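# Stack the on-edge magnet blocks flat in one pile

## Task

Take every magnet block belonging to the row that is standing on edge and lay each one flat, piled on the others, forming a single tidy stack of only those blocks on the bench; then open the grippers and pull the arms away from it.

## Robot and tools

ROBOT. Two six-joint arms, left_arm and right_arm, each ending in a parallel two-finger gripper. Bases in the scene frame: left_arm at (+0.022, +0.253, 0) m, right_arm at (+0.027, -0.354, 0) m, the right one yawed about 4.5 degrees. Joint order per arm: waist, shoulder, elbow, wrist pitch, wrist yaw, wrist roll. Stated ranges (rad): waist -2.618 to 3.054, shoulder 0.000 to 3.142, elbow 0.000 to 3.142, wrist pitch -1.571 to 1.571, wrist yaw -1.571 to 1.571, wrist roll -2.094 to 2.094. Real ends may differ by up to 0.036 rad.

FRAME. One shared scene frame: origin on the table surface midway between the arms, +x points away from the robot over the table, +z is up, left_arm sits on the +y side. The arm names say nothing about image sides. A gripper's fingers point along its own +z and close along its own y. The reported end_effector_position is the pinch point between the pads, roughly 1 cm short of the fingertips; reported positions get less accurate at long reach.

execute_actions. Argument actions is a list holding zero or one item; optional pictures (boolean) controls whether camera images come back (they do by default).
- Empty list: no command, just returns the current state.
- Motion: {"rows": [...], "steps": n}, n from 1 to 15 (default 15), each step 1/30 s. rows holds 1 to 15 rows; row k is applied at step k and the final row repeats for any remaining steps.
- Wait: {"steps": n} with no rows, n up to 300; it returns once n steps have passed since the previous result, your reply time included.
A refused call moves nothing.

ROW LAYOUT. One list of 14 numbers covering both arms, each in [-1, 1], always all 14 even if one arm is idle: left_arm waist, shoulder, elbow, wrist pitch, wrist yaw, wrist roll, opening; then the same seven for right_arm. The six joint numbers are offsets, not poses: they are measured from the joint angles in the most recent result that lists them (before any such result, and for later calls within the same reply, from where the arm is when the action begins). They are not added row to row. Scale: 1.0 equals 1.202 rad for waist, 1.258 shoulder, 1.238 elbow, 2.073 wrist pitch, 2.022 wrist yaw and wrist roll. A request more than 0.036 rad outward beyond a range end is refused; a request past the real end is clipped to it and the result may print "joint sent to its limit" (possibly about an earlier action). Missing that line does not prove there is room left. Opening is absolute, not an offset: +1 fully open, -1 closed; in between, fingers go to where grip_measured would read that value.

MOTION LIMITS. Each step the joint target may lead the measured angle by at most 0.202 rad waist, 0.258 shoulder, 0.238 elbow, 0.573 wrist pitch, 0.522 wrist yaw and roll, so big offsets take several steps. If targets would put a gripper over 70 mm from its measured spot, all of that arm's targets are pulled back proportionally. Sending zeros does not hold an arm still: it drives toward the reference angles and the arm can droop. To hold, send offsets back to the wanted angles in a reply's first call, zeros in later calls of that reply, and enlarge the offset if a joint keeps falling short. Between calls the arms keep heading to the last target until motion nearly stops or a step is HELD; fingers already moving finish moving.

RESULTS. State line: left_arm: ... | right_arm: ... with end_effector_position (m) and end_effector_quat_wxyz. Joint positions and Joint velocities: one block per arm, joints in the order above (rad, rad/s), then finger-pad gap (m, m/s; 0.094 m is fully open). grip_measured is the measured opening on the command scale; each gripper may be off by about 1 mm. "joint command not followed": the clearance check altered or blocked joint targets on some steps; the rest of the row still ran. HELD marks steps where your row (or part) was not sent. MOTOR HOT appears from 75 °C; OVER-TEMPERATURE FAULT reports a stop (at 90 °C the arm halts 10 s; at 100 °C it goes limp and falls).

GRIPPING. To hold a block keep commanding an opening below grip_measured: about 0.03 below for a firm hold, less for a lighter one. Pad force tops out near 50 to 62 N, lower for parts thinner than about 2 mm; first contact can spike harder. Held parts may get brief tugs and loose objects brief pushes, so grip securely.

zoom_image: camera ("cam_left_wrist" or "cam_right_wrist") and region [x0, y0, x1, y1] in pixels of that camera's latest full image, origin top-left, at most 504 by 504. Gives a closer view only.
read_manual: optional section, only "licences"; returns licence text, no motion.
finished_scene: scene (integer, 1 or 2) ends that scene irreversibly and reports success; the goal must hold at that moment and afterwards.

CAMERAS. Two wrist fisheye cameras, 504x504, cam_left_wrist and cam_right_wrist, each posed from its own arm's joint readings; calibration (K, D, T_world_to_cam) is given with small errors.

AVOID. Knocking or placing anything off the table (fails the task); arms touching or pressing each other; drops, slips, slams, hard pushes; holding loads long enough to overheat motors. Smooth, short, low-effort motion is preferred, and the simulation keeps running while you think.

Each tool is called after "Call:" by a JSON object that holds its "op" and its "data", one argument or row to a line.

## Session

Call:
{"op": "execute_actions", "data": {
  "actions": []
}}

Scene clock: 0.00 s of 6200.00 s.
left_arm: end_effector_position=(+0.1140, +0.5192, +0.1869) grip_measured=+1.000 end_effector_quat_wxyz=(-0.098, +0.849, -0.144, +0.498) | right_arm: end_effector_position=(+0.2669, -0.2639, +0.2329) grip_measured=+1.000 end_effector_quat_wxyz=(+0.523, +0.436, +0.731, +0.039)
Joint positions: left_arm=[ 1.8    1.669  1.259 -1.518  1.028 -0.798  0.094] | right_arm=[ 0.943  1.203  1.032 -1.231  1.097  1.994  0.094]
Joint velocities: left_arm=[-0.002 -0.007 -0.002  0.022 -0.022  0.066  0.   ] | right_arm=[-0.007 -0.012 -0.027  0.022 -0.066  0.007  0.   ]
camera_calibration (this result's frames):
cam_left_wrist: T_world_to_cam=[[0.192803, 0.876772, 0.440566, -0.557736], [-0.00181056, -0.448671, 0.893695, 0.111355], [0.981236, -0.173105, -0.0849178, 0.0970934], [0, 0, 0, 1]] pos_world=[0.0124635, 0.555776, 0.154447]
cam_right_wrist: T_world_to_cam=[[-0.555579, -0.408599, -0.72414, 0.222858], [-0.433646, 0.885485, -0.166934, 0.40278], [0.709425, 0.221276, -0.669144, 0.148904], [0, 0, 0, 1]] pos_world=[0.192843, -0.298545, 0.328256]

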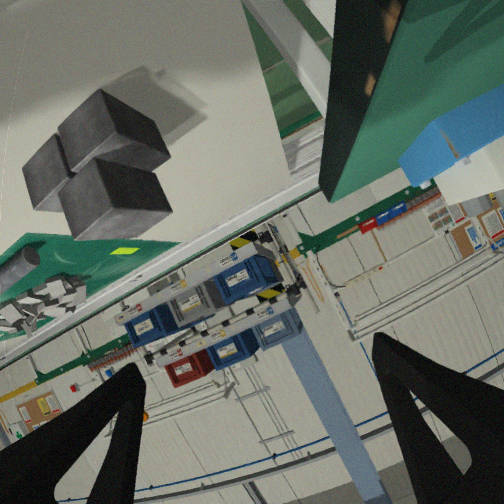

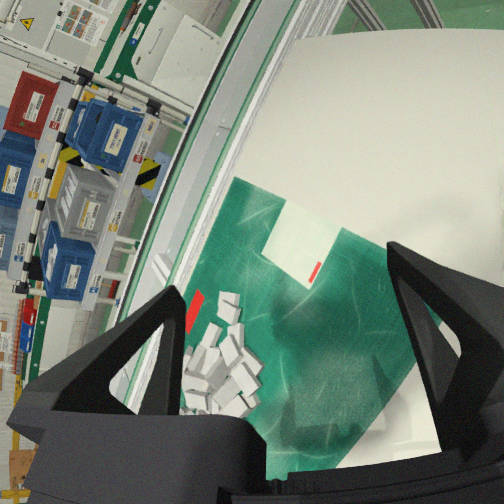

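Call:
{"op": "execute_actions", "data": {
  "actions": [
    {"rows":[[0,-0.05,0,0,0,0,1,-0.04,0,0.04,0,-0.03,-0.06,1],[0,-0.1,0,0,0,0,1,-0.08,0,0.08,0,-0.06,-0.12,1],[0,-0.15,0,0,0,0,1,-0.14,0,0.12,0,-0.1,-0.18,1],[0,-0.2,0,0,0,0,1,-0.2,0,0.16,0,-0.14,-0.24,1],[0,-0.25,0,0,0,0,1,-0.27,0,0.2,0,-0.18,-0.3,1],[0,-0.3,0,0,0,0,1,-0.34,0,0.24,0,-0.22,-0.36,1],[0,-0.35,0,0,-0.05,0,1,-0.41,0,0.28,0,-0.26,-0.42,1],[0,-0.4,0,0,-0.1,0.05,1,-0.48,0,0.3,0,-0.3,-0.48,1],[0,-0.45,0,0,-0.15,0.1,1,-0.55,0,0.3,0,-0.34,-0.54,1],[-0.05,-0.5,0,0,-0.2,0.15,1,-0.62,0.02,0.3,-0.02,-0.38,-0.6,1],[-0.1,-0.55,0,0,-0.25,0.2,1,-0.69,0.04,0.3,-0.04,-0.42,-0.66,1],[-0.15,-0.6,0,0,-0.3,0.25,1,-0.76,0.06,0.3,-0.06,-0.46,-0.72,1],[-0.2,-0.65,0,0,-0.35,0.3,1,-0.83,0.077,0.3,-0.08,-0.5,-0.78,1],[-0.25,-0.7,0,0,-0.4,0.35,1,-0.9,0.077,0.3,-0.08,-0.543,-0.84,1],[-1,-0.7,0,0.1,-0.508,0.395,1,-1,0.077,0.3,-0.08,-0.543,-0.986,1]]}
  ],
  "pictures": false
}}

Call:
{"op": "execute_actions", "data": {
  "actions": [
    {"steps":28}
  ]
}}

Scene clock: 9.00 s of 6200.00 s.
left_arm: end_effector_position=(+0.1101, +0.4034, +0.2655) grip_measured=+1.000 end_effector_quat_wxyz=(-0.320, +0.734, -0.594, +0.074) | right_arm: end_effector_position=(+0.3043, -0.3620, +0.2399) grip_measured=+1.000 end_effector_quat_wxyz=(+0.238, +0.340, +0.909, -0.025)
Joint positions: left_arm=[ 1.537  0.858  1.253 -1.496  0.497 -0.361  0.094] | right_arm=[ 0.058  1.272  1.402 -1.292  0.265  0.797  0.094]
Joint velocities: left_arm=[-2.186 -1.614 -0.022  0.652 -2.923  2.41   0.   ] | right_arm=[-2.005  0.642 -0.012 -0.608 -2.015 -2.85   0.   ]
Steps of this call (steps 1 to 90: nothing new was sent; then 5.50 s passed at rest; steps 91 to 105: all 15 steps of this action). Readings (joint positions):
91: left_arm=[1.800 1.666 1.259 -1.518 1.028 -0.798] | right_arm=[0.939 1.203 1.034 -1.231 1.087 1.980]
92: left_arm=[1.800 1.656 1.259 -1.517 1.026 -0.798] | right_arm=[0.922 1.203 1.047 -1.231 1.062 1.945]
94: left_arm=[1.800 1.590 1.253 -1.510 1.020 -0.798] | right_arm=[0.835 1.208 1.111 -1.231 0.981 1.826]
98: left_arm=[1.800 1.321 1.253 -1.505 0.982 -0.786] | right_arm=[0.557 1.211 1.312 -1.220 0.755 1.473]
105: the state above

Scene clock: 9.93 s of 6200.00 s.
left_arm: end_effector_position=(+0.1733, +0.3572, +0.2821) grip_measured=+1.000 end_effector_quat_wxyz=(+0.337, -0.282, +0.893, +0.098) | right_arm: end_effector_position=(+0.2817, -0.4008, +0.2161) grip_measured=+1.000 end_effector_quat_wxyz=(+0.136, +0.096, +0.986, -0.014)
Joint positions: left_arm=[ 0.606  0.775  1.255 -1.335  0.015 -0.006  0.094] | right_arm=[-0.261  1.314  1.402 -1.385  0.005  0.01   0.094]
Joint velocities: left_arm=[-0.007  0.007 -0.002  0.007  0.007  0.022  0.   ] | right_arm=[-0.002  0.002 -0.007  0.007 -0.037  0.007  0.   ]
Steps of this call (steps 1 to 28: the robot went on to your last target). Readings (joint positions):
1: left_arm=[1.463 0.813 1.253 -1.471 0.406 -0.290] | right_arm=[-0.010 1.292 1.402 -1.309 0.209 0.700]
2: left_arm=[1.390 0.783 1.254 -1.449 0.327 -0.232] | right_arm=[-0.079 1.306 1.402 -1.321 0.164 0.602]
4: left_arm=[1.244 0.769 1.255 -1.413 0.211 -0.150] | right_arm=[-0.202 1.317 1.402 -1.338 0.107 0.412]
8: left_arm=[0.955 0.775 1.255 -1.361 0.089 -0.065] | right_arm=[-0.261 1.314 1.402 -1.366 0.054 0.174]
28: the state above
camera_calibration (this result's frames):
cam_left_wrist: T_world_to_cam=[[0.457302, -0.886913, -0.0652759, 0.257827], [-0.868528, -0.429634, -0.247132, 0.418973], [0.19114, 0.169708, -0.966781, 0.282205], [0, 0, 0, 1]] pos_world=[0.192044, 0.360782, 0.393201]
cam_right_wrist: T_world_to_cam=[[-0.44807, -0.885836, -0.12053, -0.189096], [-0.839841, 0.370872, 0.396385, 0.314057], [-0.306431, 0.278835, -0.910138, 0.518747], [0, 0, 0, 1]] pos_world=[0.337989, -0.428627, 0.324852]

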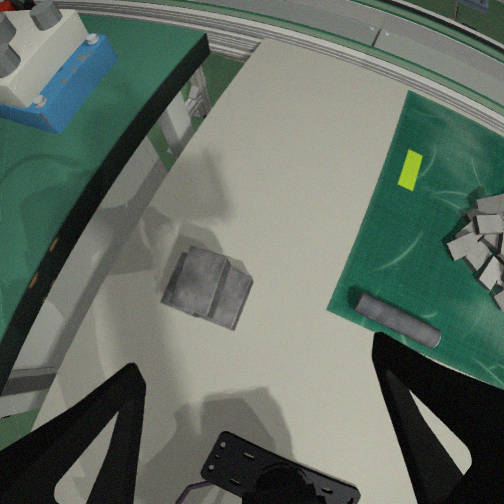

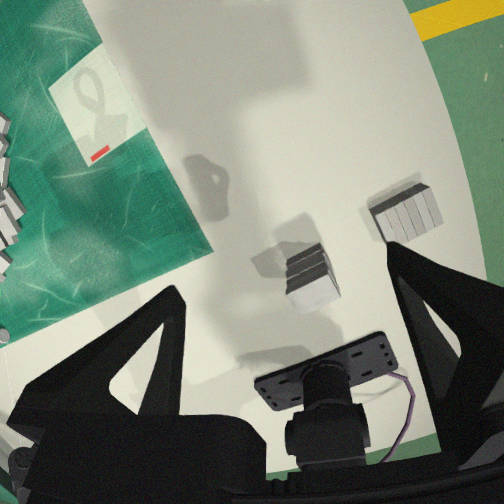

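Call:
{"op": "zoom_image", "data": {
  "camera": "cam_right_wrist",
  "region": [270, 160, 460, 320]
}}

Region (270, 160, 460, 320) of cam_right_wrist's 504x504 image, scaled by 2.653, with more detail than that image has; it fills the top 424 rows of this view, and the rest is white.

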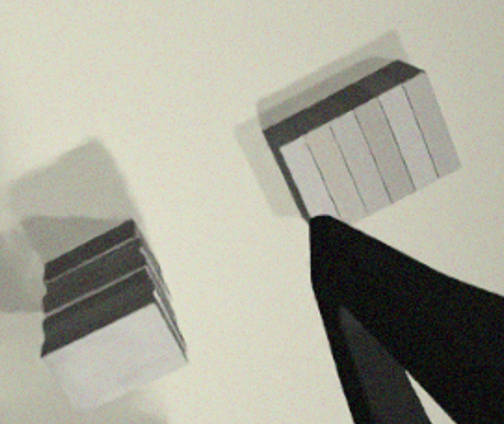

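Call:
{"op": "execute_actions", "data": {
  "actions": [
    {"rows":[[0,0,0,0,0,0,1,-0.03,0,0,0.01,0,-0.05,0.8],[0,0,0,0,0,0,1,-0.07,0,0,0.02,0,-0.1,0.8],[0,0,0,0,0,0,1,-0.12,0,0,0.03,0,-0.15,0.8],[0,0,0,0,0,0,1,-0.17,0,-0.02,0.05,0,-0.2,0.8],[0,0,0,0,0,0,1,-0.22,0.01,-0.05,0.07,0,-0.25,0.8],[0,0,0,0,0,0,1,-0.27,0.02,-0.08,0.09,0,-0.3,0.8],[0,0,0,0,0,0,1,-0.32,0.03,-0.115,0.11,0,-0.35,0.8],[0,0,0,0,0,0,1,-0.36,0.04,-0.15,0.13,0,-0.41,0.8],[0,0,0,0,0,0,1,-0.4,0.05,-0.185,0.153,0,-0.41,0.8],[0,0,0,0,0,0,1,-0.43,0.06,-0.22,0.153,0,-0.41,0.8],[0,0,0,0,0,0,1,-0.45,0.07,-0.255,0.153,0,-0.41,0.8],[0,0,0,0,0,0,1,-0.45,0.08,-0.29,0.153,0,-0.41,0.8],[0,0,0,0,0,0,1,-0.45,0.088,-0.32,0.153,0,-0.41,0.8],[0,0,0,0,0,0,1,-0.45,0.094,-0.345,0.153,0,-0.41,0.8],[0,0,0,0,0,0,1,-0.45,0.097,-0.367,0.153,0,-0.41,0.8]]}
  ],
  "pictures": false
}}

Call:
{"op": "execute_actions", "data": {
  "actions": [
    {"steps":15}
  ]
}}

Scene clock: 40.10 s of 6200.00 s.
left_arm: end_effector_position=(+0.1732, +0.3574, +0.2821) grip_measured=+1.000 end_effector_quat_wxyz=(+0.336, -0.282, +0.893, +0.098) | right_arm: end_effector_position=(+0.2110, -0.5188, +0.0878) grip_measured=+0.802 end_effector_quat_wxyz=(+0.019, -0.003, +0.999, -0.026)
Joint positions: left_arm=[ 0.606  0.775  1.255 -1.335  0.014 -0.005  0.094] | right_arm=[-0.803  1.431  1.015 -1.091  0.014 -0.73   0.085]
Joint velocities: left_arm=[ 0.002 -0.017  0.002 -0.007  0.007  0.007  0.   ] | right_arm=[-0.007  0.354 -1.14   0.139 -0.051 -0.593  0.   ]
Steps of this call (steps 1 to 30: the robot went on to your last target; steps 31 to 90: nothing new was sent; then 26.67 s passed at rest; steps 91 to 105: all 15 steps of this action). Readings (joint positions):
91: left_arm=[0.606 0.775 1.255 -1.335 0.014 -0.005] | right_arm=[-0.264 1.314 1.402 -1.384 0.004 -0.004]
92: left_arm=[0.606 0.775 1.255 -1.335 0.014 -0.005] | right_arm=[-0.276 1.314 1.402 -1.382 0.001 -0.034]
94: left_arm=[0.606 0.775 1.255 -1.335 0.014 -0.005] | right_arm=[-0.347 1.314 1.401 -1.363 -0.005 -0.135]
98: left_arm=[0.606 0.775 1.255 -1.335 0.014 -0.005] | right_arm=[-0.587 1.321 1.320 -1.240 -0.004 -0.434]
105: the state above

Scene clock: 40.60 s of 6200.00 s.
left_arm: end_effector_position=(+0.1732, +0.3574, +0.2821) grip_measured=+1.000 end_effector_quat_wxyz=(+0.336, -0.282, +0.893, +0.098) | right_arm: end_effector_position=(+0.1962, -0.5055, +0.0660) grip_measured=+0.802 end_effector_quat_wxyz=(-0.011, -0.042, +0.999, +0.001)
Joint positions: left_arm=[ 0.606  0.775  1.255 -1.335  0.014 -0.005  0.094] | right_arm=[-0.803  1.449  0.943 -1.081  0.014 -0.808  0.085]
Joint velocities: left_arm=[ 0.002 -0.002 -0.002  0.007 -0.066  0.007  0.   ] | right_arm=[ 0.002 -0.012 -0.012 -0.081 -0.037 -0.095 -0.   ]
Steps of this call (steps 1 to 15: the robot went on to your last target). Readings (joint positions):
1: left_arm=[0.606 0.775 1.255 -1.335 0.014 -0.005] | right_arm=[-0.803 1.441 0.981 -1.091 0.014 -0.747]
2: left_arm=[0.606 0.775 1.255 -1.335 0.014 -0.005] | right_arm=[-0.803 1.448 0.958 -1.094 0.014 -0.760]
4: left_arm=[0.606 0.775 1.255 -1.335 0.014 -0.005] | right_arm=[-0.803 1.450 0.943 -1.096 0.014 -0.779]
8: left_arm=[0.606 0.775 1.255 -1.335 0.014 -0.005] | right_arm=[-0.803 1.449 0.943 -1.086 0.014 -0.798]
15: the state above
camera_calibration (this result's frames):
cam_left_wrist: T_world_to_cam=[[0.457407, -0.886758, -0.0666261, 0.258336], [-0.868643, -0.429509, -0.246943, 0.418866], [0.190362, 0.170828, -0.966737, 0.281918], [0, 0, 0, 1]] pos_world=[0.192014, 0.360829, 0.393189]
cam_right_wrist: T_world_to_cam=[[-0.212451, -0.976307, -0.0410963, -0.435477], [-0.755264, 0.137374, 0.640862, 0.189841], [-0.620033, 0.16719, -0.766555, 0.380731], [0, 0, 0, 1]] pos_world=[0.286928, -0.514894, 0.152293]

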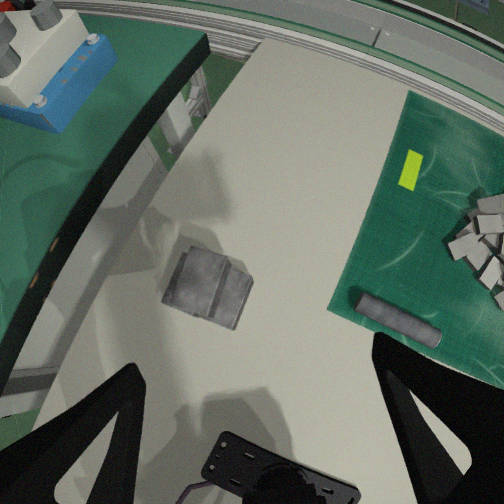

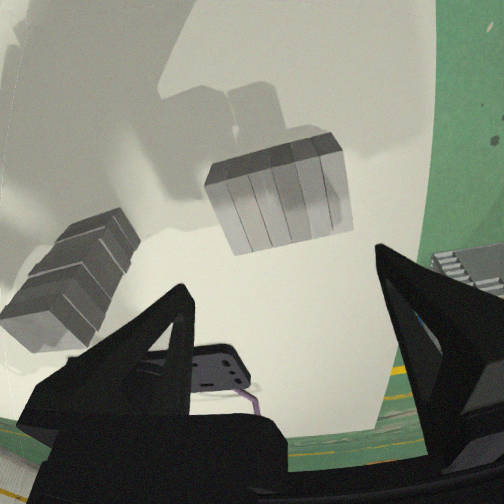

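Call:
{"op": "execute_actions", "data": {
  "actions": [
    {"rows":[[0,0,0,0,0,0,1,0.017,0,0,0.02,-0.013,0,0.8],[0,0,0,0,0,0,1,0.017,0.01,-0.01,0.04,-0.013,0,0.8],[0,0,0,0,0,0,1,0.017,0.02,-0.015,0.059,-0.013,0,0.8],[0,0,0,0,0,0,1,0.017,0.025,-0.02,0.059,-0.013,0,0.8],[0,0,0,0,0,0,1,0.017,0.03,-0.025,0.059,-0.013,0,0.8],[0,0,0,0,0,0,1,0.017,0.035,-0.03,0.059,-0.013,0,0.8],[0,0,0,0,0,0,1,0.017,0.043,-0.036,0.059,-0.013,0,0.8]]}
  ],
  "pictures": false
}}

Call:
{"op": "execute_actions", "data": {
  "actions": [
    {"steps":8}
  ]
}}

Scene clock: 51.30 s of 6200.00 s.
left_arm: end_effector_position=(+0.1732, +0.3574, +0.2821) grip_measured=+1.000 end_effector_quat_wxyz=(+0.336, -0.282, +0.893, +0.098) | right_arm: end_effector_position=(+0.2083, -0.5105, +0.0474) grip_measured=+0.802 end_effector_quat_wxyz=(+0.001, -0.047, +0.999, -0.002)
Joint positions: left_arm=[ 0.606  0.775  1.255 -1.335  0.014 -0.005  0.094] | right_arm=[-0.794  1.501  0.912 -0.978  0.002 -0.811  0.085]
Joint velocities: left_arm=[ 0.002  0.002 -0.012  0.022 -0.037  0.066  0.   ] | right_arm=[ 0.002  0.002 -0.017  0.066  0.007 -0.007 -0.001]
Steps of this call (steps 1 to 15: the robot went on to your last target; steps 16 to 90: nothing new was sent; then 7.20 s passed at rest; steps 91 to 105: all 15 steps of this action). Readings (joint positions):
91: left_arm=[0.606 0.775 1.255 -1.335 0.014 -0.005] | right_arm=[-0.802 1.449 0.943 -1.078 0.013 -0.811]
92: left_arm=[0.606 0.775 1.255 -1.335 0.014 -0.005] | right_arm=[-0.800 1.449 0.943 -1.071 0.011 -0.811]
94: left_arm=[0.606 0.775 1.255 -1.335 0.014 -0.005] | right_arm=[-0.796 1.456 0.943 -1.040 0.007 -0.811]
98: left_arm=[0.606 0.775 1.255 -1.335 0.014 -0.005] | right_arm=[-0.794 1.485 0.930 -0.990 0.003 -0.811]
105: the state above

Scene clock: 51.57 s of 6200.00 s.
left_arm: end_effector_position=(+0.1732, +0.3574, +0.2821) grip_measured=+1.000 end_effector_quat_wxyz=(+0.336, -0.282, +0.893, +0.098) | right_arm: end_effector_position=(+0.2093, -0.5113, +0.0474) grip_measured=+0.802 end_effector_quat_wxyz=(+0.003, -0.047, +0.999, -0.004)
Joint positions: left_arm=[ 0.606  0.775  1.255 -1.335  0.014 -0.005  0.094] | right_arm=[-0.794  1.501  0.912 -0.972  0.001 -0.811  0.085]
Joint velocities: left_arm=[-0.002  0.002  0.017  0.007 -0.022  0.007  0.   ] | right_arm=[ 0.022  0.002 -0.002  0.051  0.007  0.051 -0.   ]
Steps of this call (steps 1 to 8: the robot went on to your last target). Readings (joint positions):
1: left_arm=[0.606 0.775 1.255 -1.335 0.014 -0.005] | right_arm=[-0.794 1.501 0.912 -0.976 0.002 -0.811]
2: left_arm=[0.606 0.775 1.255 -1.335 0.014 -0.005] | right_arm=[-0.794 1.501 0.912 -0.975 0.001 -0.811]
4: left_arm=[0.606 0.775 1.255 -1.335 0.014 -0.005] | right_arm=[-0.794 1.501 0.912 -0.974 0.001 -0.811]
8: the state above
camera_calibration (this result's frames):
cam_left_wrist: T_world_to_cam=[[0.457407, -0.886758, -0.0666261, 0.258336], [-0.868643, -0.429509, -0.246943, 0.418866], [0.190362, 0.170828, -0.966737, 0.281918], [0, 0, 0, 1]] pos_world=[0.192014, 0.360829, 0.393189]
cam_right_wrist: T_world_to_cam=[[-0.199816, -0.979063, -0.038851, -0.443257], [-0.774384, 0.133501, 0.618471, 0.215535], [-0.600336, 0.153666, -0.784846, 0.365449], [0, 0, 0, 1]] pos_world=[0.297729, -0.518907, 0.136298]

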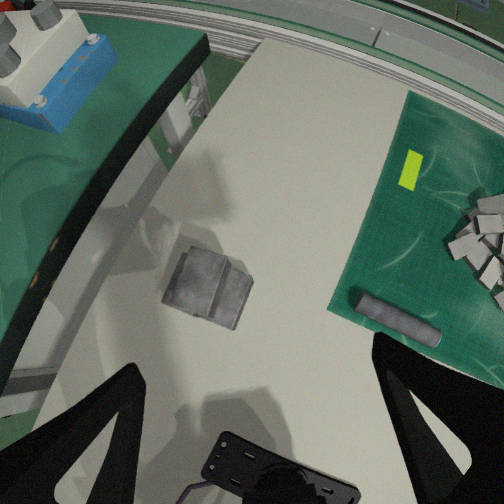

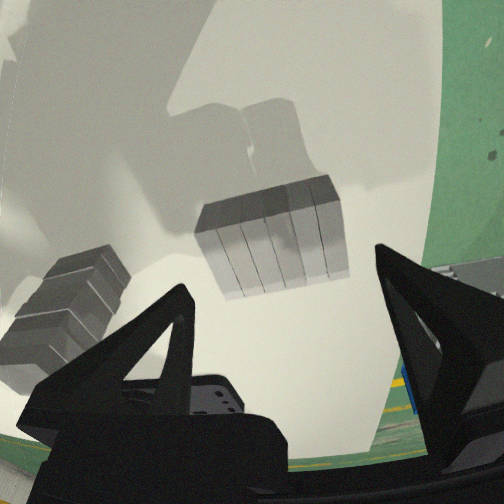

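Call:
{"op": "execute_actions", "data": {
  "actions": [
    {"rows":[[0,0,0,0,0,0,1,0.012,0.005,-0.015,0.02,0,0,0.8],[0,0,0,0,0,0,1,0.012,0.01,-0.023,0.033,0,0,0.8],[0,0,0,0,0,0,1,0.012,0.015,-0.031,0.045,0,0,0.8],[0,0,0,0,0,0,1,0.012,0.02,-0.039,0.056,0,0,0.8],[0,0,0,0,0,0,1,0.012,0.025,-0.047,0.066,0,0,0.8],[0,0,0,0,0,0,1,0.012,0.03,-0.055,0.066,0,0,0.8],[0,0,0,0,0,0,1,0.012,0.034,-0.062,0.066,0,0,0.8],[0,0,0,0,0,0,1,0.012,0.038,-0.068,0.066,0,0,0.8],[0,0,0,0,0,0,1,0.012,0.041,-0.073,0.066,0,0,0.8],[0,0,0,0,0,0,1,0.012,0.043,-0.077,0.066,0,0,0.8]]}
  ],
  "pictures": false
}}

Call:
{"op": "execute_actions", "data": {
  "actions": [
    {"steps":8}
  ]
}}

Scene clock: 59.60 s of 6200.00 s.
left_arm: end_effector_position=(+0.1732, +0.3574, +0.2821) grip_measured=+1.000 end_effector_quat_wxyz=(+0.336, -0.282, +0.893, +0.098) | right_arm: end_effector_position=(+0.2051, -0.5076, +0.0172) grip_measured=+0.802 end_effector_quat_wxyz=(-0.005, -0.047, +0.999, +0.003)
Joint positions: left_arm=[ 0.606  0.775  1.255 -1.335  0.014 -0.005  0.094] | right_arm=[-0.794  1.551  0.829 -0.86   0.001 -0.811  0.085]
Joint velocities: left_arm=[-0.027 -0.002 -0.012 -0.007 -0.051 -0.066  0.   ] | right_arm=[ 0.007  0.002 -0.002  0.139 -0.051  0.007 -0.001]
Steps of this call (steps 1 to 15: the robot went on to your last target; steps 16 to 90: nothing new was sent; then 4.53 s passed at rest; steps 91 to 105: all 15 steps of this action). Readings (joint positions):
91: left_arm=[0.606 0.775 1.255 -1.335 0.014 -0.005] | right_arm=[-0.794 1.501 0.912 -0.970 0.001 -0.811]
92: left_arm=[0.606 0.775 1.255 -1.335 0.014 -0.005] | right_arm=[-0.794 1.501 0.910 -0.962 0.001 -0.811]
94: left_arm=[0.606 0.775 1.255 -1.335 0.014 -0.005] | right_arm=[-0.794 1.502 0.900 -0.933 0.001 -0.811]
98: left_arm=[0.606 0.775 1.255 -1.335 0.014 -0.005] | right_arm=[-0.794 1.528 0.864 -0.877 0.001 -0.811]
105: the state above

Scene clock: 59.87 s of 6200.00 s.
left_arm: end_effector_position=(+0.1732, +0.3574, +0.2821) grip_measured=+1.000 end_effector_quat_wxyz=(+0.336, -0.282, +0.893, +0.098) | right_arm: end_effector_position=(+0.2070, -0.5093, +0.0172) grip_measured=+0.802 end_effector_quat_wxyz=(-0.001, -0.047, +0.999, -0.000)
Joint positions: left_arm=[ 0.606  0.775  1.255 -1.335  0.014 -0.005  0.094] | right_arm=[-0.794  1.551  0.829 -0.85   0.001 -0.811  0.085]
Joint velocities: left_arm=[-0.007  0.012 -0.012 -0.022  0.007 -0.022  0.   ] | right_arm=[-0.007  0.002 -0.012  0.007  0.022  0.037 -0.   ]
Steps of this call (steps 1 to 8: the robot went on to your last target). Readings (joint positions):
1: left_arm=[0.606 0.775 1.255 -1.335 0.014 -0.005] | right_arm=[-0.794 1.551 0.829 -0.857 0.001 -0.811]
2: left_arm=[0.606 0.775 1.255 -1.335 0.014 -0.005] | right_arm=[-0.794 1.551 0.829 -0.855 0.001 -0.811]
4: left_arm=[0.606 0.775 1.255 -1.335 0.014 -0.005] | right_arm=[-0.794 1.551 0.829 -0.852 0.001 -0.811]
8: the state above
camera_calibration (this result's frames):
cam_left_wrist: T_world_to_cam=[[0.457407, -0.886758, -0.0666261, 0.258336], [-0.868643, -0.429509, -0.246943, 0.418866], [0.190362, 0.170828, -0.966737, 0.281918], [0, 0, 0, 1]] pos_world=[0.192014, 0.360829, 0.393189]
cam_right_wrist: T_world_to_cam=[[-0.200163, -0.978761, -0.0442863, -0.442612], [-0.769189, 0.128986, 0.625868, 0.228664], [-0.606863, 0.15934, -0.778671, 0.34419], [0, 0, 0, 1]] pos_world=[0.296167, -0.517549, 0.105295]

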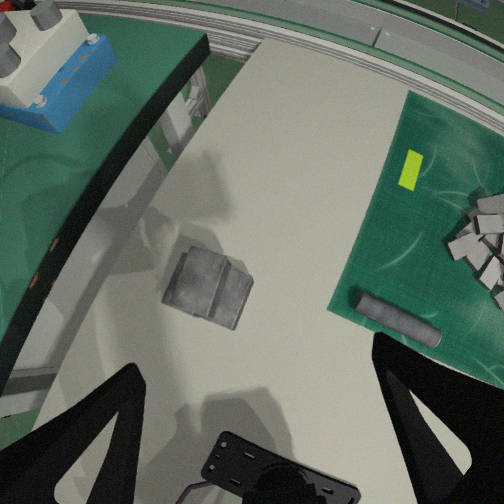

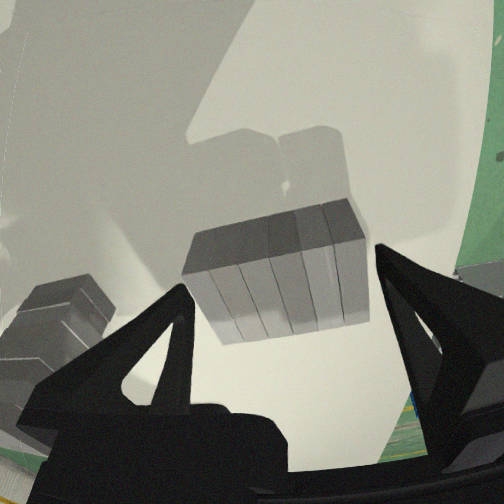

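Call:
{"op": "execute_actions", "data": {
  "actions": [
    {"rows":[[0,0,0,0,0,0,1,0,0.016,0,0.011,0,0,0.72],[0,0,0,0,0,0,1,0,0.016,0,0.011,0,0,0.67],[0,0,0,0,0,0,1,0,0.016,0,0.011,0,0,0.62],[0,0,0,0,0,0,1,0,0.016,0,0.011,0,0,0.58],[0,0,0,0,0,0,1,0,0.016,0,0.011,0,0,0.54],[0,0,0,0,0,0,1,0,0.016,0,0.011,0,0,0.51],[0,0,0,0,0,0,1,0,0.016,0,0.011,0,0,0.48],[0,0,0,0,0,0,1,0,0.016,0,0.011,0,0,0.45],[0,0,0,0,0,0,1,0,0.016,0,0.011,0,0,0.43],[0,0,0,0,0,0,1,0,0.016,0,0.011,0,0,0.41],[0,0,0,0,0,0,1,0,0.016,0,0.011,0,0,0.39],[0,0,0,0,0,0,1,0,0.016,0,0.011,0,0,0.37],[0,0,0,0,0,0,1,0,0.016,0,0.011,0,0,0.35],[0,0,0,0,0,0,1,0,0.016,0,0.011,0,0,0.33],[0,0,0,0,0,0,1,0,0.016,0,0.011,0,0,0.3]]}
  ],
  "pictures": false
}}

Call:
{"op": "execute_actions", "data": {
  "actions": [
    {"steps":5}
  ]
}}

Scene clock: 65.80 s of 6200.00 s.
left_arm: end_effector_position=(+0.1732, +0.3574, +0.2821) grip_measured=+1.000 end_effector_quat_wxyz=(+0.336, -0.282, +0.893, +0.098) | right_arm: end_effector_position=(+0.2083, -0.5114, +0.0145) grip_measured=+0.323 end_effector_quat_wxyz=(-0.002, -0.047, +0.999, -0.002)
Joint positions: left_arm=[ 0.606  0.775  1.255 -1.335  0.014 -0.005  0.094] | right_arm=[-0.794  1.563  0.829 -0.835  0.006 -0.811  0.062]
Joint velocities: left_arm=[ 0.007  0.002 -0.012 -0.037 -0.037 -0.007  0.   ] | right_arm=[-0.007 -0.017  0.017  0.007  0.051 -0.022 -0.014]
Steps of this call (steps 1 to 30: the robot went on to your last target; steps 31 to 90: nothing new was sent; then 2.43 s passed at rest; steps 91 to 105: all 15 steps of this action). Readings (joint positions):
91: left_arm=[0.606 0.775 1.255 -1.335 0.014 -0.005] | right_arm=[-0.794 1.552 0.829 -0.848 0.001 -0.811]
92: left_arm=[0.606 0.775 1.255 -1.335 0.014 -0.005] | right_arm=[-0.794 1.554 0.829 -0.846 0.001 -0.811]
94: left_arm=[0.606 0.775 1.255 -1.335 0.014 -0.005] | right_arm=[-0.794 1.560 0.829 -0.843 0.001 -0.811]
98: left_arm=[0.606 0.775 1.255 -1.335 0.014 -0.005] | right_arm=[-0.794 1.563 0.829 -0.841 0.001 -0.811]
105: the state above

Scene clock: 65.97 s of 6200.00 s.
left_arm: end_effector_position=(+0.1732, +0.3574, +0.2821) grip_measured=+1.000 end_effector_quat_wxyz=(+0.336, -0.282, +0.893, +0.098) | right_arm: end_effector_position=(+0.2083, -0.5114, +0.0145) grip_measured=+0.319 end_effector_quat_wxyz=(-0.002, -0.047, +0.999, -0.002)
Joint positions: left_arm=[ 0.606  0.775  1.255 -1.335  0.014 -0.005  0.094] | right_arm=[-0.794  1.563  0.829 -0.835  0.006 -0.811  0.062]
Joint velocities: left_arm=[-0.007  0.007 -0.017 -0.007  0.066  0.022  0.   ] | right_arm=[-0.002  0.002 -0.012 -0.037  0.066 -0.051 -0.   ]
Steps of this call (steps 1 to 5: the robot went on to your last target). Readings (joint positions):
1: left_arm=[0.606 0.775 1.255 -1.335 0.014 -0.005] | right_arm=[-0.794 1.563 0.829 -0.835 0.006 -0.811]
2: left_arm=[0.606 0.775 1.255 -1.335 0.014 -0.005] | right_arm=[-0.794 1.563 0.829 -0.835 0.006 -0.811]
4: left_arm=[0.606 0.775 1.255 -1.335 0.014 -0.005] | right_arm=[-0.794 1.563 0.829 -0.835 0.006 -0.811]
5: the state above
camera_calibration (this result's frames):
cam_left_wrist: T_world_to_cam=[[0.457407, -0.886758, -0.0666261, 0.258336], [-0.868643, -0.429509, -0.246943, 0.418866], [0.190362, 0.170828, -0.966737, 0.281918], [0, 0, 0, 1]] pos_world=[0.192014, 0.360829, 0.393189]
cam_right_wrist: T_world_to_cam=[[-0.200206, -0.978957, -0.0395111, -0.444695], [-0.768547, 0.131908, 0.626047, 0.232952], [-0.607661, 0.155704, -0.778783, 0.341529], [0, 0, 0, 1]] pos_world=[0.297538, -0.519243, 0.102568]

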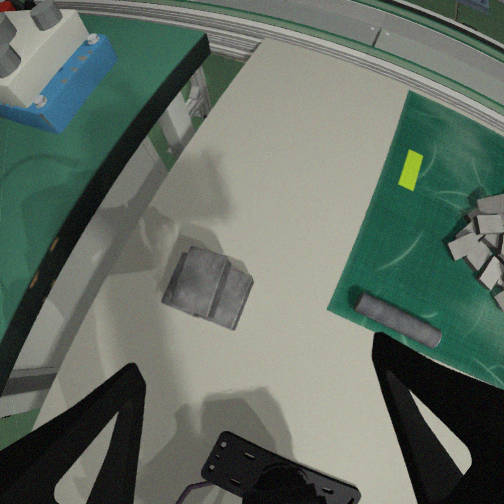

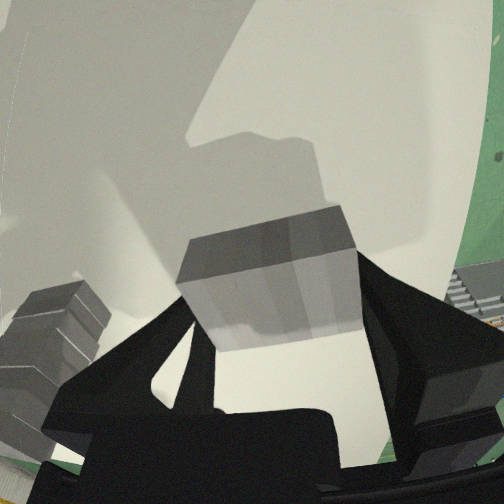

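Call:
{"op": "execute_actions", "data": {
  "actions": [
    {"rows":[[0,0,0,0,0,0,1,0,-0.01,0.01,0,0,0,0.26],[0,0,0,0,0,0,1,0,-0.02,0.025,-0.015,0,0,0.26],[0,0,0,0,0,0,1,0,-0.02,0.04,-0.03,0,0,0.26],[0,0,0,0,0,0,1,0,-0.02,0.06,-0.05,0,0,0.26],[0,0,0,0,0,0,1,0,-0.02,0.08,-0.07,0,0,0.26],[0,0,0,0,0,0,1,0,-0.02,0.105,-0.09,0,0,0.26],[0,0,0,0,0,0,1,0,-0.02,0.13,-0.105,0,0,0.26],[0,0,0,0,0,0,1,0,-0.02,0.155,-0.12,0,0,0.26],[0,0,0,0,0,0,1,0,-0.02,0.18,-0.135,0,0,0.26],[0,0,0,0,0,0,1,0,-0.02,0.205,-0.15,0,0,0.26],[0,0,0,0,0,0,1,0,-0.02,0.23,-0.165,0,0,0.26],[0,0,0,0,0,0,1,0,-0.02,0.255,-0.18,0,0,0.26],[0,0,0,0,0,0,1,0,-0.02,0.28,-0.195,0,0,0.26],[0,0,0,0,0,0,1,0,-0.02,0.305,-0.21,0,0,0.26],[0,0,0,0,0,0,1,0,-0.02,0.33,-0.225,0,0,0.26]]}
  ],
  "pictures": false
}}

Call:
{"op": "execute_actions", "data": {
  "actions": [
    {"rows":[[0,0,0,0,0,0,1,0,-0.02,0.1,-0.08,0,-0.02,0.26],[0,0,0,0,0,0,1,0,-0.02,0.125,-0.095,0,-0.04,0.26],[0,0,0,0,0,0,1,0,-0.02,0.15,-0.11,0,-0.06,0.26],[0,0,0,0,0,0,1,0,-0.02,0.175,-0.12,0,-0.08,0.26],[0,0,0,0,0,0,1,0,-0.02,0.2,-0.13,0,-0.1,0.26],[0,0,0,0,0,0,1,0.01,-0.02,0.22,-0.13,0,-0.12,0.26],[0,0,0,0,0,0,1,0.025,-0.02,0.235,-0.13,0,-0.14,0.26],[0,0,0,0,0,0,1,0.045,-0.02,0.245,-0.13,0,-0.16,0.26],[0,0,0,0,0,0,1,0.07,-0.02,0.245,-0.13,0,-0.18,0.26],[0,0,0,0,0,0,1,0.095,-0.02,0.245,-0.13,0,-0.2,0.26],[0,0,0,0,0,0,1,0.115,-0.02,0.245,-0.13,0,-0.22,0.26],[0,0,0,0,0,0,1,0.13,-0.02,0.245,-0.13,0,-0.24,0.26]]}
  ]
}}

Scene clock: 79.07 s of 6200.00 s.
left_arm: end_effector_position=(+0.1732, +0.3574, +0.2821) grip_measured=+1.000 end_effector_quat_wxyz=(+0.336, -0.282, +0.893, +0.098) | right_arm: end_effector_position=(+0.2275, -0.5281, +0.0900) grip_measured=+0.317 end_effector_quat_wxyz=(-0.003, -0.047, +0.999, -0.001)
Joint positions: left_arm=[ 0.606  0.775  1.255 -1.335  0.014 -0.005  0.094] | right_arm=[-0.794  1.563  1.147 -1.157  0.006 -0.811  0.062]
Joint velocities: left_arm=[-0.022 -0.007 -0.002 -0.022  0.051 -0.066  0.   ] | right_arm=[ 0.012 -0.002  0.935 -0.784 -0.007 -0.007 -0.001]
Steps of this call (steps 1 to 15: the robot went on to your last target; steps 16 to 90: nothing new was sent; then 9.60 s passed at rest; steps 91 to 105: all 15 steps of this action). Readings (joint positions):
91: left_arm=[0.606 0.775 1.255 -1.335 0.014 -0.005] | right_arm=[-0.794 1.563 0.829 -0.835 0.006 -0.811]
92: left_arm=[0.606 0.775 1.255 -1.335 0.014 -0.005] | right_arm=[-0.794 1.563 0.829 -0.836 0.006 -0.811]
94: left_arm=[0.606 0.775 1.255 -1.335 0.014 -0.005] | right_arm=[-0.794 1.563 0.838 -0.852 0.006 -0.811]
98: left_arm=[0.606 0.775 1.255 -1.335 0.014 -0.005] | right_arm=[-0.794 1.563 0.917 -0.971 0.006 -0.811]
105: the state above

Scene clock: 79.57 s of 6200.00 s.
left_arm: end_effector_position=(+0.1732, +0.3574, +0.2821) grip_measured=+1.000 end_effector_quat_wxyz=(+0.336, -0.282, +0.893, +0.098) | right_arm: end_effector_position=(+0.2608, -0.5009, +0.1590) grip_measured=+0.318 end_effector_quat_wxyz=(+0.008, -0.317, +0.948, -0.015)
Joint positions: left_arm=[ 0.606  0.775  1.255 -1.335  0.014 -0.005  0.094] | right_arm=[-0.639  1.56   1.418 -1.396  0.007 -1.207  0.062]
Joint velocities: left_arm=[ 0.002 -0.007 -0.012 -0.066  0.022 -0.022  0.   ] | right_arm=[ 0.271 -0.002  0.007 -0.183 -0.139 -0.681 -0.   ]
Steps of this call (steps 1 to 15: all 15 steps of this action). Readings (joint positions):
1: left_arm=[0.606 0.775 1.255 -1.335 0.014 -0.005] | right_arm=[-0.794 1.563 1.179 -1.184 0.006 -0.814]
2: left_arm=[0.606 0.775 1.255 -1.335 0.014 -0.005] | right_arm=[-0.794 1.563 1.209 -1.212 0.006 -0.825]
4: left_arm=[0.606 0.775 1.255 -1.335 0.014 -0.005] | right_arm=[-0.794 1.563 1.271 -1.269 0.006 -0.864]
8: left_arm=[0.606 0.775 1.255 -1.335 0.014 -0.005] | right_arm=[-0.786 1.563 1.381 -1.359 0.010 -0.982]
15: the state above
camera_calibration (this result's frames):
cam_left_wrist: T_world_to_cam=[[0.457407, -0.886758, -0.0666261, 0.258336], [-0.868643, -0.429509, -0.246943, 0.418866], [0.190362, 0.170828, -0.966737, 0.281918], [0, 0, 0, 1]] pos_world=[0.192014, 0.360829, 0.393189]
cam_right_wrist: T_world_to_cam=[[0.342766, -0.939306, -0.014715, -0.543865], [-0.738558, -0.279124, 0.613695, -0.0302517], [-0.580555, -0.199486, -0.789406, 0.301067], [0, 0, 0, 1]] pos_world=[0.338862, -0.459241, 0.248226]

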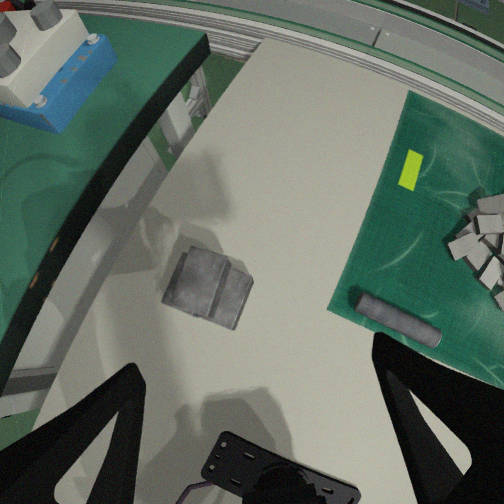

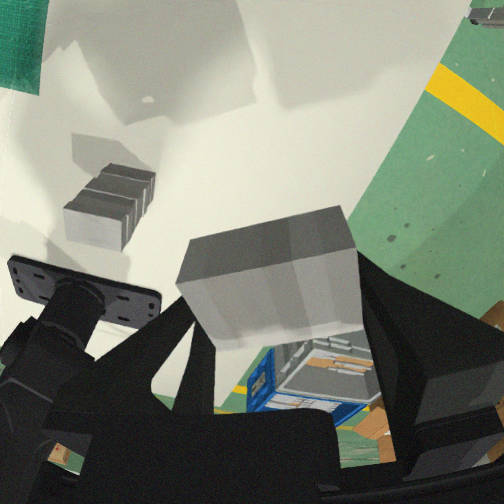

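Call:
{"op": "execute_actions", "data": {
  "actions": [
    {"rows":[[-0.02,0,0,0,0,0,1,0.03,-0.015,0.025,-0.015,0,-0.06,0.26],[-0.05,0,0,0,0,0,1,0.05,-0.015,0.025,-0.015,0,-0.08,0.26],[-0.08,0,0,0,0,0,1,0.08,-0.015,0.025,-0.015,0,-0.1,0.26],[-0.12,0,0,0,0,0,1,0.115,-0.015,0.025,-0.015,0,-0.12,0.26],[-0.16,0,0,0,0,0,1,0.155,-0.015,0.025,-0.015,0,-0.14,0.26],[-0.2,0,0,0,0,0,1,0.2,-0.015,0.025,-0.015,0,-0.16,0.26],[-0.24,0,0,0,0,0,1,0.25,-0.015,0.025,-0.015,0,-0.184,0.26],[-0.28,0,0,0,0,0,1,0.3,-0.015,0.025,-0.015,0,-0.184,0.26],[-0.32,0,0,0,0,0,1,0.35,-0.015,0.025,-0.015,0,-0.184,0.26],[-0.36,0,0,0,0,0,1,0.4,-0.015,0.025,-0.015,0,-0.184,0.26],[-0.4,0,0,0,0,0,1,0.45,-0.015,0.025,-0.015,0,-0.184,0.26],[-0.44,0,0,0,0,0,1,0.5,-0.015,0.025,-0.015,0,-0.184,0.26],[-0.47,0,0,0,0,0,1,0.55,-0.015,0.025,-0.015,0,-0.184,0.26],[-0.49,0,0,0,0,0,1,0.6,-0.015,0.025,-0.015,0,-0.184,0.26],[-0.5,0,0,0,0,0,1,0.65,-0.015,0.025,-0.015,0,-0.184,0.26]]}
  ],
  "pictures": false
}}

Call:
{"op": "execute_actions", "data": {
  "actions": [
    {"rows":[[0,0,0,0,0,0,1,0.15,-0.015,0.025,0,0,-0.015,0.26],[0,0,0,0,0,0,1,0.2,-0.015,0.025,0,0,-0.015,0.26],[0,0,0,0,0,0,1,0.25,-0.015,0.025,0,0,-0.015,0.26],[0,0,0,0,0,0,1,0.3,-0.015,0.025,0,0,-0.015,0.26],[0,0,0,0,0,0,1,0.35,-0.015,0.025,0,0,-0.015,0.26],[0,0,0,0,0,0,1,0.4,-0.015,0.025,0,0,-0.015,0.26],[0,0,0,0,0,0,1,0.45,-0.015,0.025,0,0,-0.015,0.26],[0,0,0,0,0,0,1,0.5,-0.015,0.025,0,0,-0.015,0.26],[0,0,0,0,0,0,1,0.55,-0.015,0.025,0,0,-0.015,0.26],[0,0,0,0,0,0,1,0.6,-0.015,0.025,0,0,-0.015,0.26],[0,0,0,0,0,0,1,0.64,-0.015,0.025,0,0,-0.015,0.26],[0,0,0,0,0,0,1,0.675,-0.015,0.025,0,0,-0.015,0.26],[0,0,0,0,0,0,1,0.705,-0.015,0.025,0,0,-0.015,0.26],[0,0,0,0,0,0,1,0.725,-0.015,0.025,0,0,-0.015,0.26],[0,0,0,0,0,0,1,0.74,-0.015,0.025,0,0,-0.015,0.26]]}
  ],
  "pictures": false
}}

Call:
{"op": "execute_actions", "data": {
  "actions": [
    {"steps":8}
  ]
}}

Scene clock: 90.73 s of 6200.00 s.
left_arm: end_effector_position=(+0.2055, +0.2617, +0.2821) grip_measured=+1.000 end_effector_quat_wxyz=(+0.350, -0.025, +0.936, +0.003) | right_arm: end_effector_position=(+0.2994, -0.3264, +0.1590) grip_measured=+0.318 end_effector_quat_wxyz=(-0.001, +0.737, -0.676, +0.016)
Joint positions: left_arm=[ 0.049  0.775  1.255 -1.335  0.012 -0.005  0.094] | right_arm=[ 0.033  1.56   1.418 -1.406  0.023 -1.546  0.062]
Joint velocities: left_arm=[-0.755  0.017  0.007 -0.007 -0.022 -0.051  0.   ] | right_arm=[ 1.702  0.002  0.002 -0.022  0.022 -0.168 -0.   ]
Steps of this call (steps 1 to 30: the robot went on to your last target; steps 31 to 90: nothing new was sent; then 7.67 s passed at rest; steps 91 to 105: all 15 steps of this action). Readings (joint positions):
91: left_arm=[0.604 0.775 1.255 -1.335 0.014 -0.005] | right_arm=[-0.631 1.560 1.418 -1.415 0.008 -1.292]
92: left_arm=[0.592 0.775 1.255 -1.335 0.013 -0.005] | right_arm=[-0.625 1.560 1.418 -1.415 0.012 -1.302]
94: left_arm=[0.537 0.775 1.255 -1.335 0.011 -0.005] | right_arm=[-0.589 1.560 1.418 -1.415 0.024 -1.340]
98: left_arm=[0.358 0.775 1.255 -1.335 0.010 -0.005] | right_arm=[-0.408 1.560 1.418 -1.415 0.037 -1.454]
105: the state above

Scene clock: 91.23 s of 6200.00 s.
left_arm: end_effector_position=(+0.2056, +0.2598, +0.2821) grip_measured=+1.000 end_effector_quat_wxyz=(+0.350, -0.021, +0.936, +0.000) | right_arm: end_effector_position=(+0.1868, -0.1264, +0.1591) grip_measured=+0.318 end_effector_quat_wxyz=(-0.017, +0.954, -0.300, +0.014)
Joint positions: left_arm=[ 0.041  0.775  1.255 -1.335  0.015 -0.005  0.094] | right_arm=[ 0.887  1.56   1.418 -1.389  0.016 -1.568  0.062]
Joint velocities: left_arm=[-0.012  0.002 -0.002 -0.037 -0.007  0.022  0.   ] | right_arm=[ 0.882  0.007 -0.022  0.037 -0.125  0.037 -0.   ]
Steps of this call (steps 1 to 15: all 15 steps of this action). Readings (joint positions):
1: left_arm=[0.036 0.775 1.255 -1.335 0.015 -0.005] | right_arm=[0.094 1.560 1.418 -1.405 0.023 -1.550]
2: left_arm=[0.038 0.775 1.255 -1.335 0.015 -0.005] | right_arm=[0.156 1.560 1.418 -1.403 0.025 -1.554]
4: left_arm=[0.040 0.775 1.255 -1.335 0.015 -0.005] | right_arm=[0.280 1.560 1.418 -1.396 0.026 -1.559]
8: left_arm=[0.041 0.775 1.255 -1.335 0.015 -0.005] | right_arm=[0.523 1.560 1.418 -1.390 0.027 -1.564]
15: the state above

Scene clock: 91.50 s of 6200.00 s.
left_arm: end_effector_position=(+0.2056, +0.2598, +0.2821) grip_measured=+1.000 end_effector_quat_wxyz=(+0.350, -0.021, +0.936, +0.000) | right_arm: end_effector_position=(+0.1760, -0.1206, +0.1591) grip_measured=+0.318 end_effector_quat_wxyz=(-0.015, +0.961, -0.277, +0.013)
Joint positions: left_arm=[ 0.041  0.775  1.255 -1.335  0.015 -0.005  0.094] | right_arm=[ 0.932  1.56   1.418 -1.393  0.018 -1.569  0.062]
Joint velocities: left_arm=[ 0.007 -0.022 -0.002 -0.051  0.051 -0.037  0.   ] | right_arm=[-0.007 -0.017  0.002 -0.037  0.051 -0.022 -0.001]
Steps of this call (steps 1 to 8: the robot went on to your last target). Readings (joint positions):
1: left_arm=[0.041 0.775 1.255 -1.335 0.015 -0.005] | right_arm=[0.913 1.560 1.418 -1.389 0.012 -1.569]
2: left_arm=[0.041 0.775 1.255 -1.335 0.015 -0.005] | right_arm=[0.928 1.560 1.418 -1.389 0.007 -1.569]
4: left_arm=[0.041 0.775 1.255 -1.335 0.015 -0.005] | right_arm=[0.933 1.560 1.418 -1.391 0.006 -1.569]
8: the state above
camera_calibration (this result's frames):
cam_left_wrist: T_world_to_cam=[[-0.0895526, -0.993808, -0.0657725, 0.296969], [-0.96349, 0.103172, -0.24707, 0.286197], [0.252326, 0.0412454, -0.966763, 0.31337], [0, 0, 0, 1]] pos_world=[0.22327, 0.252678, 0.393198]
cam_right_wrist: T_world_to_cam=[[0.757041, 0.653341, -0.0058701, -0.0398308], [0.510048, -0.585342, 0.630259, -0.246105], [0.408338, -0.480126, -0.776363, 0.117751], [0, 0, 0, 1]] pos_world=[0.107597, -0.0614971, 0.246293]

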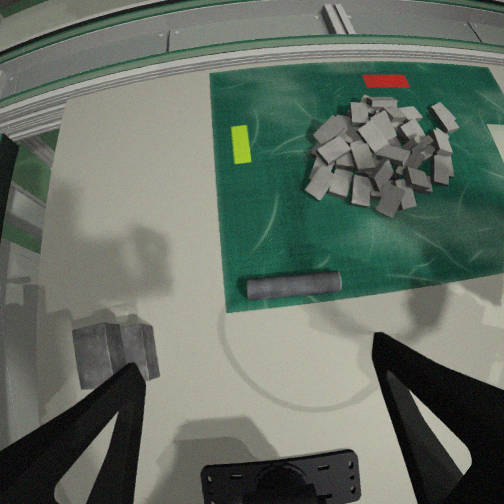

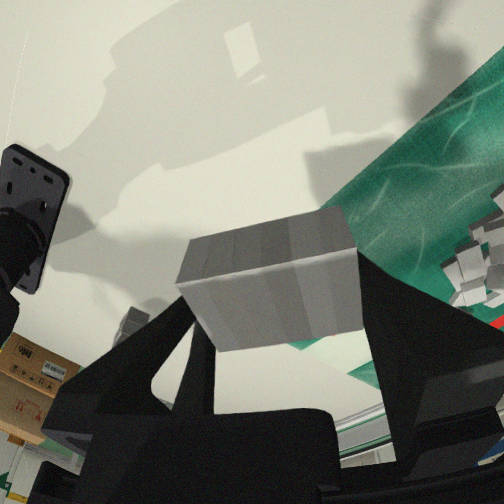

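Call:
{"op": "execute_actions", "data": {
  "actions": [
    {"rows":[[0,0,0,-0.01,0,-0.05,1,0.01,0,0.035,0.01,-0.015,0,0.26],[0,0,0,-0.02,0,-0.1,1,0.02,0.015,0.045,0.025,-0.015,0,0.26],[0,0,0,-0.03,0,-0.15,1,0.03,0.035,0.06,0.04,-0.015,0,0.26],[0,0,0,-0.04,0,-0.2,1,0.045,0.06,0.075,0.055,-0.015,0,0.26],[0,0,0,-0.05,0,-0.25,1,0.06,0.09,0.09,0.07,-0.015,0,0.26],[0,0,0,-0.06,0,-0.3,1,0.075,0.125,0.105,0.085,-0.015,0,0.26],[0,0,0,-0.07,0,-0.35,1,0.09,0.16,0.12,0.1,-0.015,0,0.26],[0,0,0,-0.08,0,-0.4,1,0.105,0.195,0.135,0.115,-0.015,0,0.26],[0,0,0,-0.09,0,-0.45,1,0.12,0.23,0.15,0.13,-0.015,0,0.26],[0,0,0,-0.1,0,-0.5,1,0.13,0.265,0.165,0.146,-0.015,0,0.26],[0,0,0,-0.1,0,-0.55,1,0.14,0.295,0.18,0.146,-0.015,0,0.26],[0,0,0,-0.1,0,-0.6,1,0.148,0.32,0.19,0.146,-0.015,0,0.26],[0,0,0,-0.1,0,-0.65,1,0.153,0.34,0.2,0.146,-0.015,0,0.26],[0,0,0,-0.1,0,-0.7,1,0.156,0.355,0.208,0.146,-0.015,0,0.26],[0,0,0,-0.1,0,-0.77,1,0.156,0.365,0.208,0.146,-0.015,0,0.26]]}
  ],
  "pictures": false
}}

Call:
{"op": "execute_actions", "data": {
  "actions": [
    {"steps":15}
  ]
}}

Scene clock: 101.90 s of 6200.00 s.
left_arm: end_effector_position=(+0.1722, +0.2582, +0.2577) grip_measured=+1.000 end_effector_quat_wxyz=(+0.231, -0.519, +0.810, -0.142) | right_arm: end_effector_position=(+0.1750, +0.0179, +0.0709) grip_measured=+0.318 end_effector_quat_wxyz=(-0.033, +0.981, -0.190, +0.008)
Joint positions: left_arm=[ 0.041  0.775  1.255 -1.501  0.015 -1.099  0.094] | right_arm=[ 1.112  2.017  1.626 -1.111  0.002 -1.569  0.062]
Joint velocities: left_arm=[-0.007 -0.007 -0.002 -0.139 -0.007 -2.864  0.   ] | right_arm=[ 0.237  0.823  0.1    0.432 -0.125 -0.051  0.   ]
Steps of this call (steps 1 to 30: the robot went on to your last target; steps 31 to 90: nothing new was sent; then 6.90 s passed at rest; steps 91 to 105: all 15 steps of this action). Readings (joint positions):
91: left_arm=[0.041 0.775 1.255 -1.335 0.015 -0.018] | right_arm=[0.932 1.561 1.418 -1.393 0.021 -1.569]
92: left_arm=[0.041 0.775 1.255 -1.337 0.015 -0.048] | right_arm=[0.933 1.564 1.420 -1.393 0.019 -1.569]
94: left_arm=[0.041 0.775 1.255 -1.351 0.015 -0.148] | right_arm=[0.944 1.588 1.440 -1.387 0.018 -1.569]
98: left_arm=[0.041 0.775 1.255 -1.408 0.015 -0.447] | right_arm=[1.006 1.716 1.521 -1.311 0.017 -1.569]
105: the state above

Scene clock: 102.40 s of 6200.00 s.
left_arm: end_effector_position=(+0.1680, +0.2580, +0.2552) grip_measured=+1.000 end_effector_quat_wxyz=(-0.187, +0.687, -0.678, +0.183) | right_arm: end_effector_position=(+0.1720, +0.0243, +0.0592) grip_measured=+0.318 end_effector_quat_wxyz=(-0.029, +0.982, -0.184, +0.004)
Joint positions: left_arm=[ 0.041  0.775  1.255 -1.521  0.015 -1.543  0.094] | right_arm=[ 1.123  2.054  1.635 -1.094 -0.003 -1.569  0.062]
Joint velocities: left_arm=[ 0.012 -0.002 -0.017 -0.022  0.007 -0.139  0.   ] | right_arm=[-0.012 -0.017 -0.012 -0.081  0.007  0.007  0.   ]
Steps of this call (steps 1 to 15: the robot went on to your last target). Readings (joint positions):
1: left_arm=[0.041 0.775 1.255 -1.506 0.015 -1.189] | right_arm=[1.118 2.040 1.627 -1.098 -0.000 -1.569]
2: left_arm=[0.041 0.775 1.255 -1.510 0.015 -1.264] | right_arm=[1.122 2.056 1.627 -1.094 -0.002 -1.569]
4: left_arm=[0.041 0.775 1.255 -1.515 0.015 -1.371] | right_arm=[1.123 2.069 1.627 -1.094 -0.004 -1.569]
8: left_arm=[0.041 0.775 1.255 -1.520 0.015 -1.482] | right_arm=[1.123 2.058 1.627 -1.093 -0.003 -1.569]
15: the state above
camera_calibration (this result's frames):
cam_left_wrist: T_world_to_cam=[[0.842628, -0.138433, 0.520399, -0.236814], [-0.337044, -0.889274, 0.309182, 0.252451], [0.419976, -0.435923, -0.795985, 0.348247], [0, 0, 0, 1]] pos_world=[0.138377, 0.343524, 0.322383]
cam_right_wrist: T_world_to_cam=[[0.618717, 0.78556, 0.00923553, -0.112371], [0.619178, -0.494841, 0.609714, -0.116055], [0.483537, -0.371521, -0.792568, 0.0968762], [0, 0, 0, 1]] pos_world=[0.0945409, 0.0668368, 0.148579]

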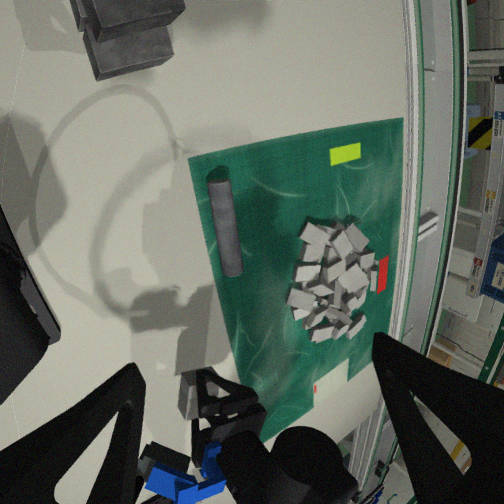

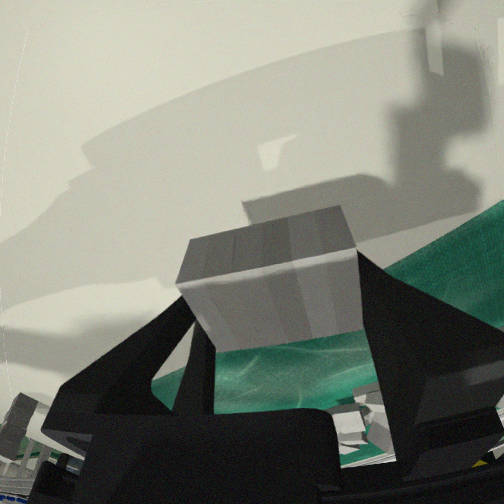

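Call:
{"op": "execute_actions", "data": {
  "actions": [
    {"rows":[[0,0,0,0,0,0,1,0,-0.015,0.03,0.01,0,0,0.26],[0,0,0,0,0,0,1,0,-0.008,0.03,0.015,0,0,0.26],[0,0,0,0,0,0,1,0,-0.002,0.03,0.02,0,0,0.26],[0,0,0,0,0,0,1,0,0.004,0.03,0.025,0,0,0.26],[0,0,0,0,0,0,1,0,0.01,0.03,0.03,0,0,0.26],[0,0,0,0,0,0,1,0,0.016,0.03,0.034,0,0,0.26],[0,0,0,0,0,0,1,0,0.022,0.03,0.034,0,0,0.26],[0,0,0,0,0,0,1,0,0.027,0.03,0.034,0,0,0.26],[0,0,0,0,0,0,1,0,0.032,0.03,0.034,0,0,0.26],[0,0,0,0,0,0,1,0,0.037,0.03,0.034,0,0,0.26],[0,0,0,0,0,0,1,0,0.041,0.03,0.034,0,0,0.26],[0,0,0,0,0,0,1,0,0.045,0.03,0.034,0,0,0.26],[0,0,0,0,0,0,1,0,0.048,0.03,0.034,0,0,0.26],[0,0,0,0,0,0,1,0,0.051,0.03,0.034,0,0,0.26],[0,0,0,0,0,0,1,0,0.054,0.03,0.034,0,0,0.26]]}
  ],
  "pictures": false
}}

Call:
{"op": "execute_actions", "data": {
  "actions": [
    {"rows":[[0,0,0,0,0,0,1,0,-0.008,0.03,0.008,0,0,0.26],[0,0,0,0,0,0,1,0,-0.006,0.03,0.008,0,0,0.26],[0,0,0,0,0,0,1,0,-0.004,0.03,0.008,0,0,0.26],[0,0,0,0,0,0,1,0,-0.002,0.03,0.008,0,0,0.26],[0,0,0,0,0,0,1,0,0,0.03,0.008,0,0,0.26],[0,0,0,0,0,0,1,0,0.002,0.03,0.008,0,0,0.26],[0,0,0,0,0,0,1,0,0.004,0.03,0.008,0,0,0.26],[0,0,0,0,0,0,1,0,0.006,0.03,0.008,0,0,0.26],[0,0,0,0,0,0,1,0,0.008,0.03,0.008,0,0,0.26],[0,0,0,0,0,0,1,0,0.01,0.03,0.008,0,0,0.26],[0,0,0,0,0,0,1,0,0.012,0.03,0.008,0,0,0.26],[0,0,0,0,0,0,1,0,0.014,0.03,0.008,0,0,0.26],[0,0,0,0,0,0,1,0,0.016,0.03,0.008,0,0,0.26],[0,0,0,0,0,0,1,0,0.018,0.03,0.008,0,0,0.26],[0,0,0,0,0,0,1,0,0.02,0.03,0.008,0,0,0.26]]}
  ],
  "pictures": false
}}

Call:
{"op": "execute_actions", "data": {
  "actions": [
    {"steps":6}
  ],
  "pictures": false
}}

Scene clock: 117.17 s of 6200.00 s.
left_arm: end_effector_position=(+0.1680, +0.2580, +0.2552) grip_measured=+1.000 end_effector_quat_wxyz=(-0.186, +0.690, -0.674, +0.184) | right_arm: end_effector_position=(+0.1752, +0.0313, +0.0282) grip_measured=+0.318 end_effector_quat_wxyz=(-0.016, +0.983, -0.184, +0.003)
Joint positions: left_arm=[ 0.041  0.775  1.255 -1.521  0.015 -1.552  0.094] | right_arm=[ 1.123  2.136  1.635 -1.038 -0.    -1.569  0.062]
Joint velocities: left_arm=[-0.002 -0.007 -0.012 -0.022 -0.066  0.022  0.   ] | right_arm=[ 0.007  0.144  0.002  0.066 -0.051  0.007 -0.   ]
Steps of this call (steps 1 to 30: the robot went on to your last target; steps 31 to 90: nothing new was sent; then 11.27 s passed at rest; steps 91 to 105: all 15 steps of this action). Readings (joint positions):
91: left_arm=[0.041 0.775 1.255 -1.521 0.015 -1.558] | right_arm=[1.123 2.054 1.635 -1.093 -0.002 -1.569]
92: left_arm=[0.041 0.775 1.255 -1.521 0.015 -1.557] | right_arm=[1.123 2.054 1.635 -1.092 -0.002 -1.569]
94: left_arm=[0.041 0.775 1.255 -1.521 0.015 -1.555] | right_arm=[1.123 2.058 1.635 -1.085 -0.001 -1.569]
98: left_arm=[0.041 0.775 1.255 -1.521 0.015 -1.553] | right_arm=[1.123 2.082 1.635 -1.057 -0.001 -1.569]
105: the state above

Scene clock: 117.67 s of 6200.00 s.
left_arm: end_effector_position=(+0.1680, +0.2580, +0.2552) grip_measured=+1.000 end_effector_quat_wxyz=(-0.186, +0.690, -0.674, +0.184) | right_arm: end_effector_position=(+0.1753, +0.0303, +0.0165) grip_measured=+0.317 end_effector_quat_wxyz=(-0.004, +0.983, -0.184, +0.002)
Joint positions: left_arm=[ 0.041  0.775  1.255 -1.521  0.015 -1.552  0.094] | right_arm=[ 1.123  2.166  1.635 -1.03   0.003 -1.569  0.062]
Joint velocities: left_arm=[ 0.017  0.012 -0.007 -0.007 -0.022  0.066  0.   ] | right_arm=[ 0.007 -0.017  0.007  0.007  0.037 -0.037 -0.   ]
Steps of this call (steps 1 to 15: all 15 steps of this action). Readings (joint positions):
1: left_arm=[0.041 0.775 1.255 -1.521 0.015 -1.552] | right_arm=[1.123 2.140 1.635 -1.037 0.000 -1.569]
2: left_arm=[0.041 0.775 1.255 -1.521 0.015 -1.552] | right_arm=[1.123 2.143 1.635 -1.037 0.001 -1.569]
4: left_arm=[0.041 0.775 1.255 -1.521 0.015 -1.552] | right_arm=[1.123 2.146 1.635 -1.035 0.001 -1.569]
8: left_arm=[0.041 0.775 1.255 -1.521 0.015 -1.552] | right_arm=[1.123 2.152 1.635 -1.033 0.002 -1.569]
15: the state above

Scene clock: 117.87 s of 6200.00 s.
left_arm: end_effector_position=(+0.1680, +0.2580, +0.2552) grip_measured=+1.000 end_effector_quat_wxyz=(-0.186, +0.690, -0.674, +0.184) | right_arm: end_effector_position=(+0.1754, +0.0303, +0.0165) grip_measured=+0.317 end_effector_quat_wxyz=(-0.005, +0.983, -0.184, +0.002)
Joint positions: left_arm=[ 0.041  0.775  1.255 -1.521  0.015 -1.552  0.094] | right_arm=[ 1.123  2.166  1.635 -1.03   0.003 -1.569  0.062]
Joint velocities: left_arm=[-0.012  0.007 -0.007 -0.022  0.037  0.066  0.   ] | right_arm=[-0.012 -0.012 -0.012  0.037 -0.022 -0.022 -0.002]
Steps of this call (steps 1 to 6: the robot went on to your last target). Readings (joint positions):
1: left_arm=[0.041 0.775 1.255 -1.521 0.015 -1.552] | right_arm=[1.123 2.166 1.635 -1.030 0.003 -1.569]
2: left_arm=[0.041 0.775 1.255 -1.521 0.015 -1.552] | right_arm=[1.123 2.166 1.635 -1.030 0.003 -1.569]
4: left_arm=[0.041 0.775 1.255 -1.521 0.015 -1.552] | right_arm=[1.123 2.166 1.635 -1.030 0.003 -1.569]
6: the state above


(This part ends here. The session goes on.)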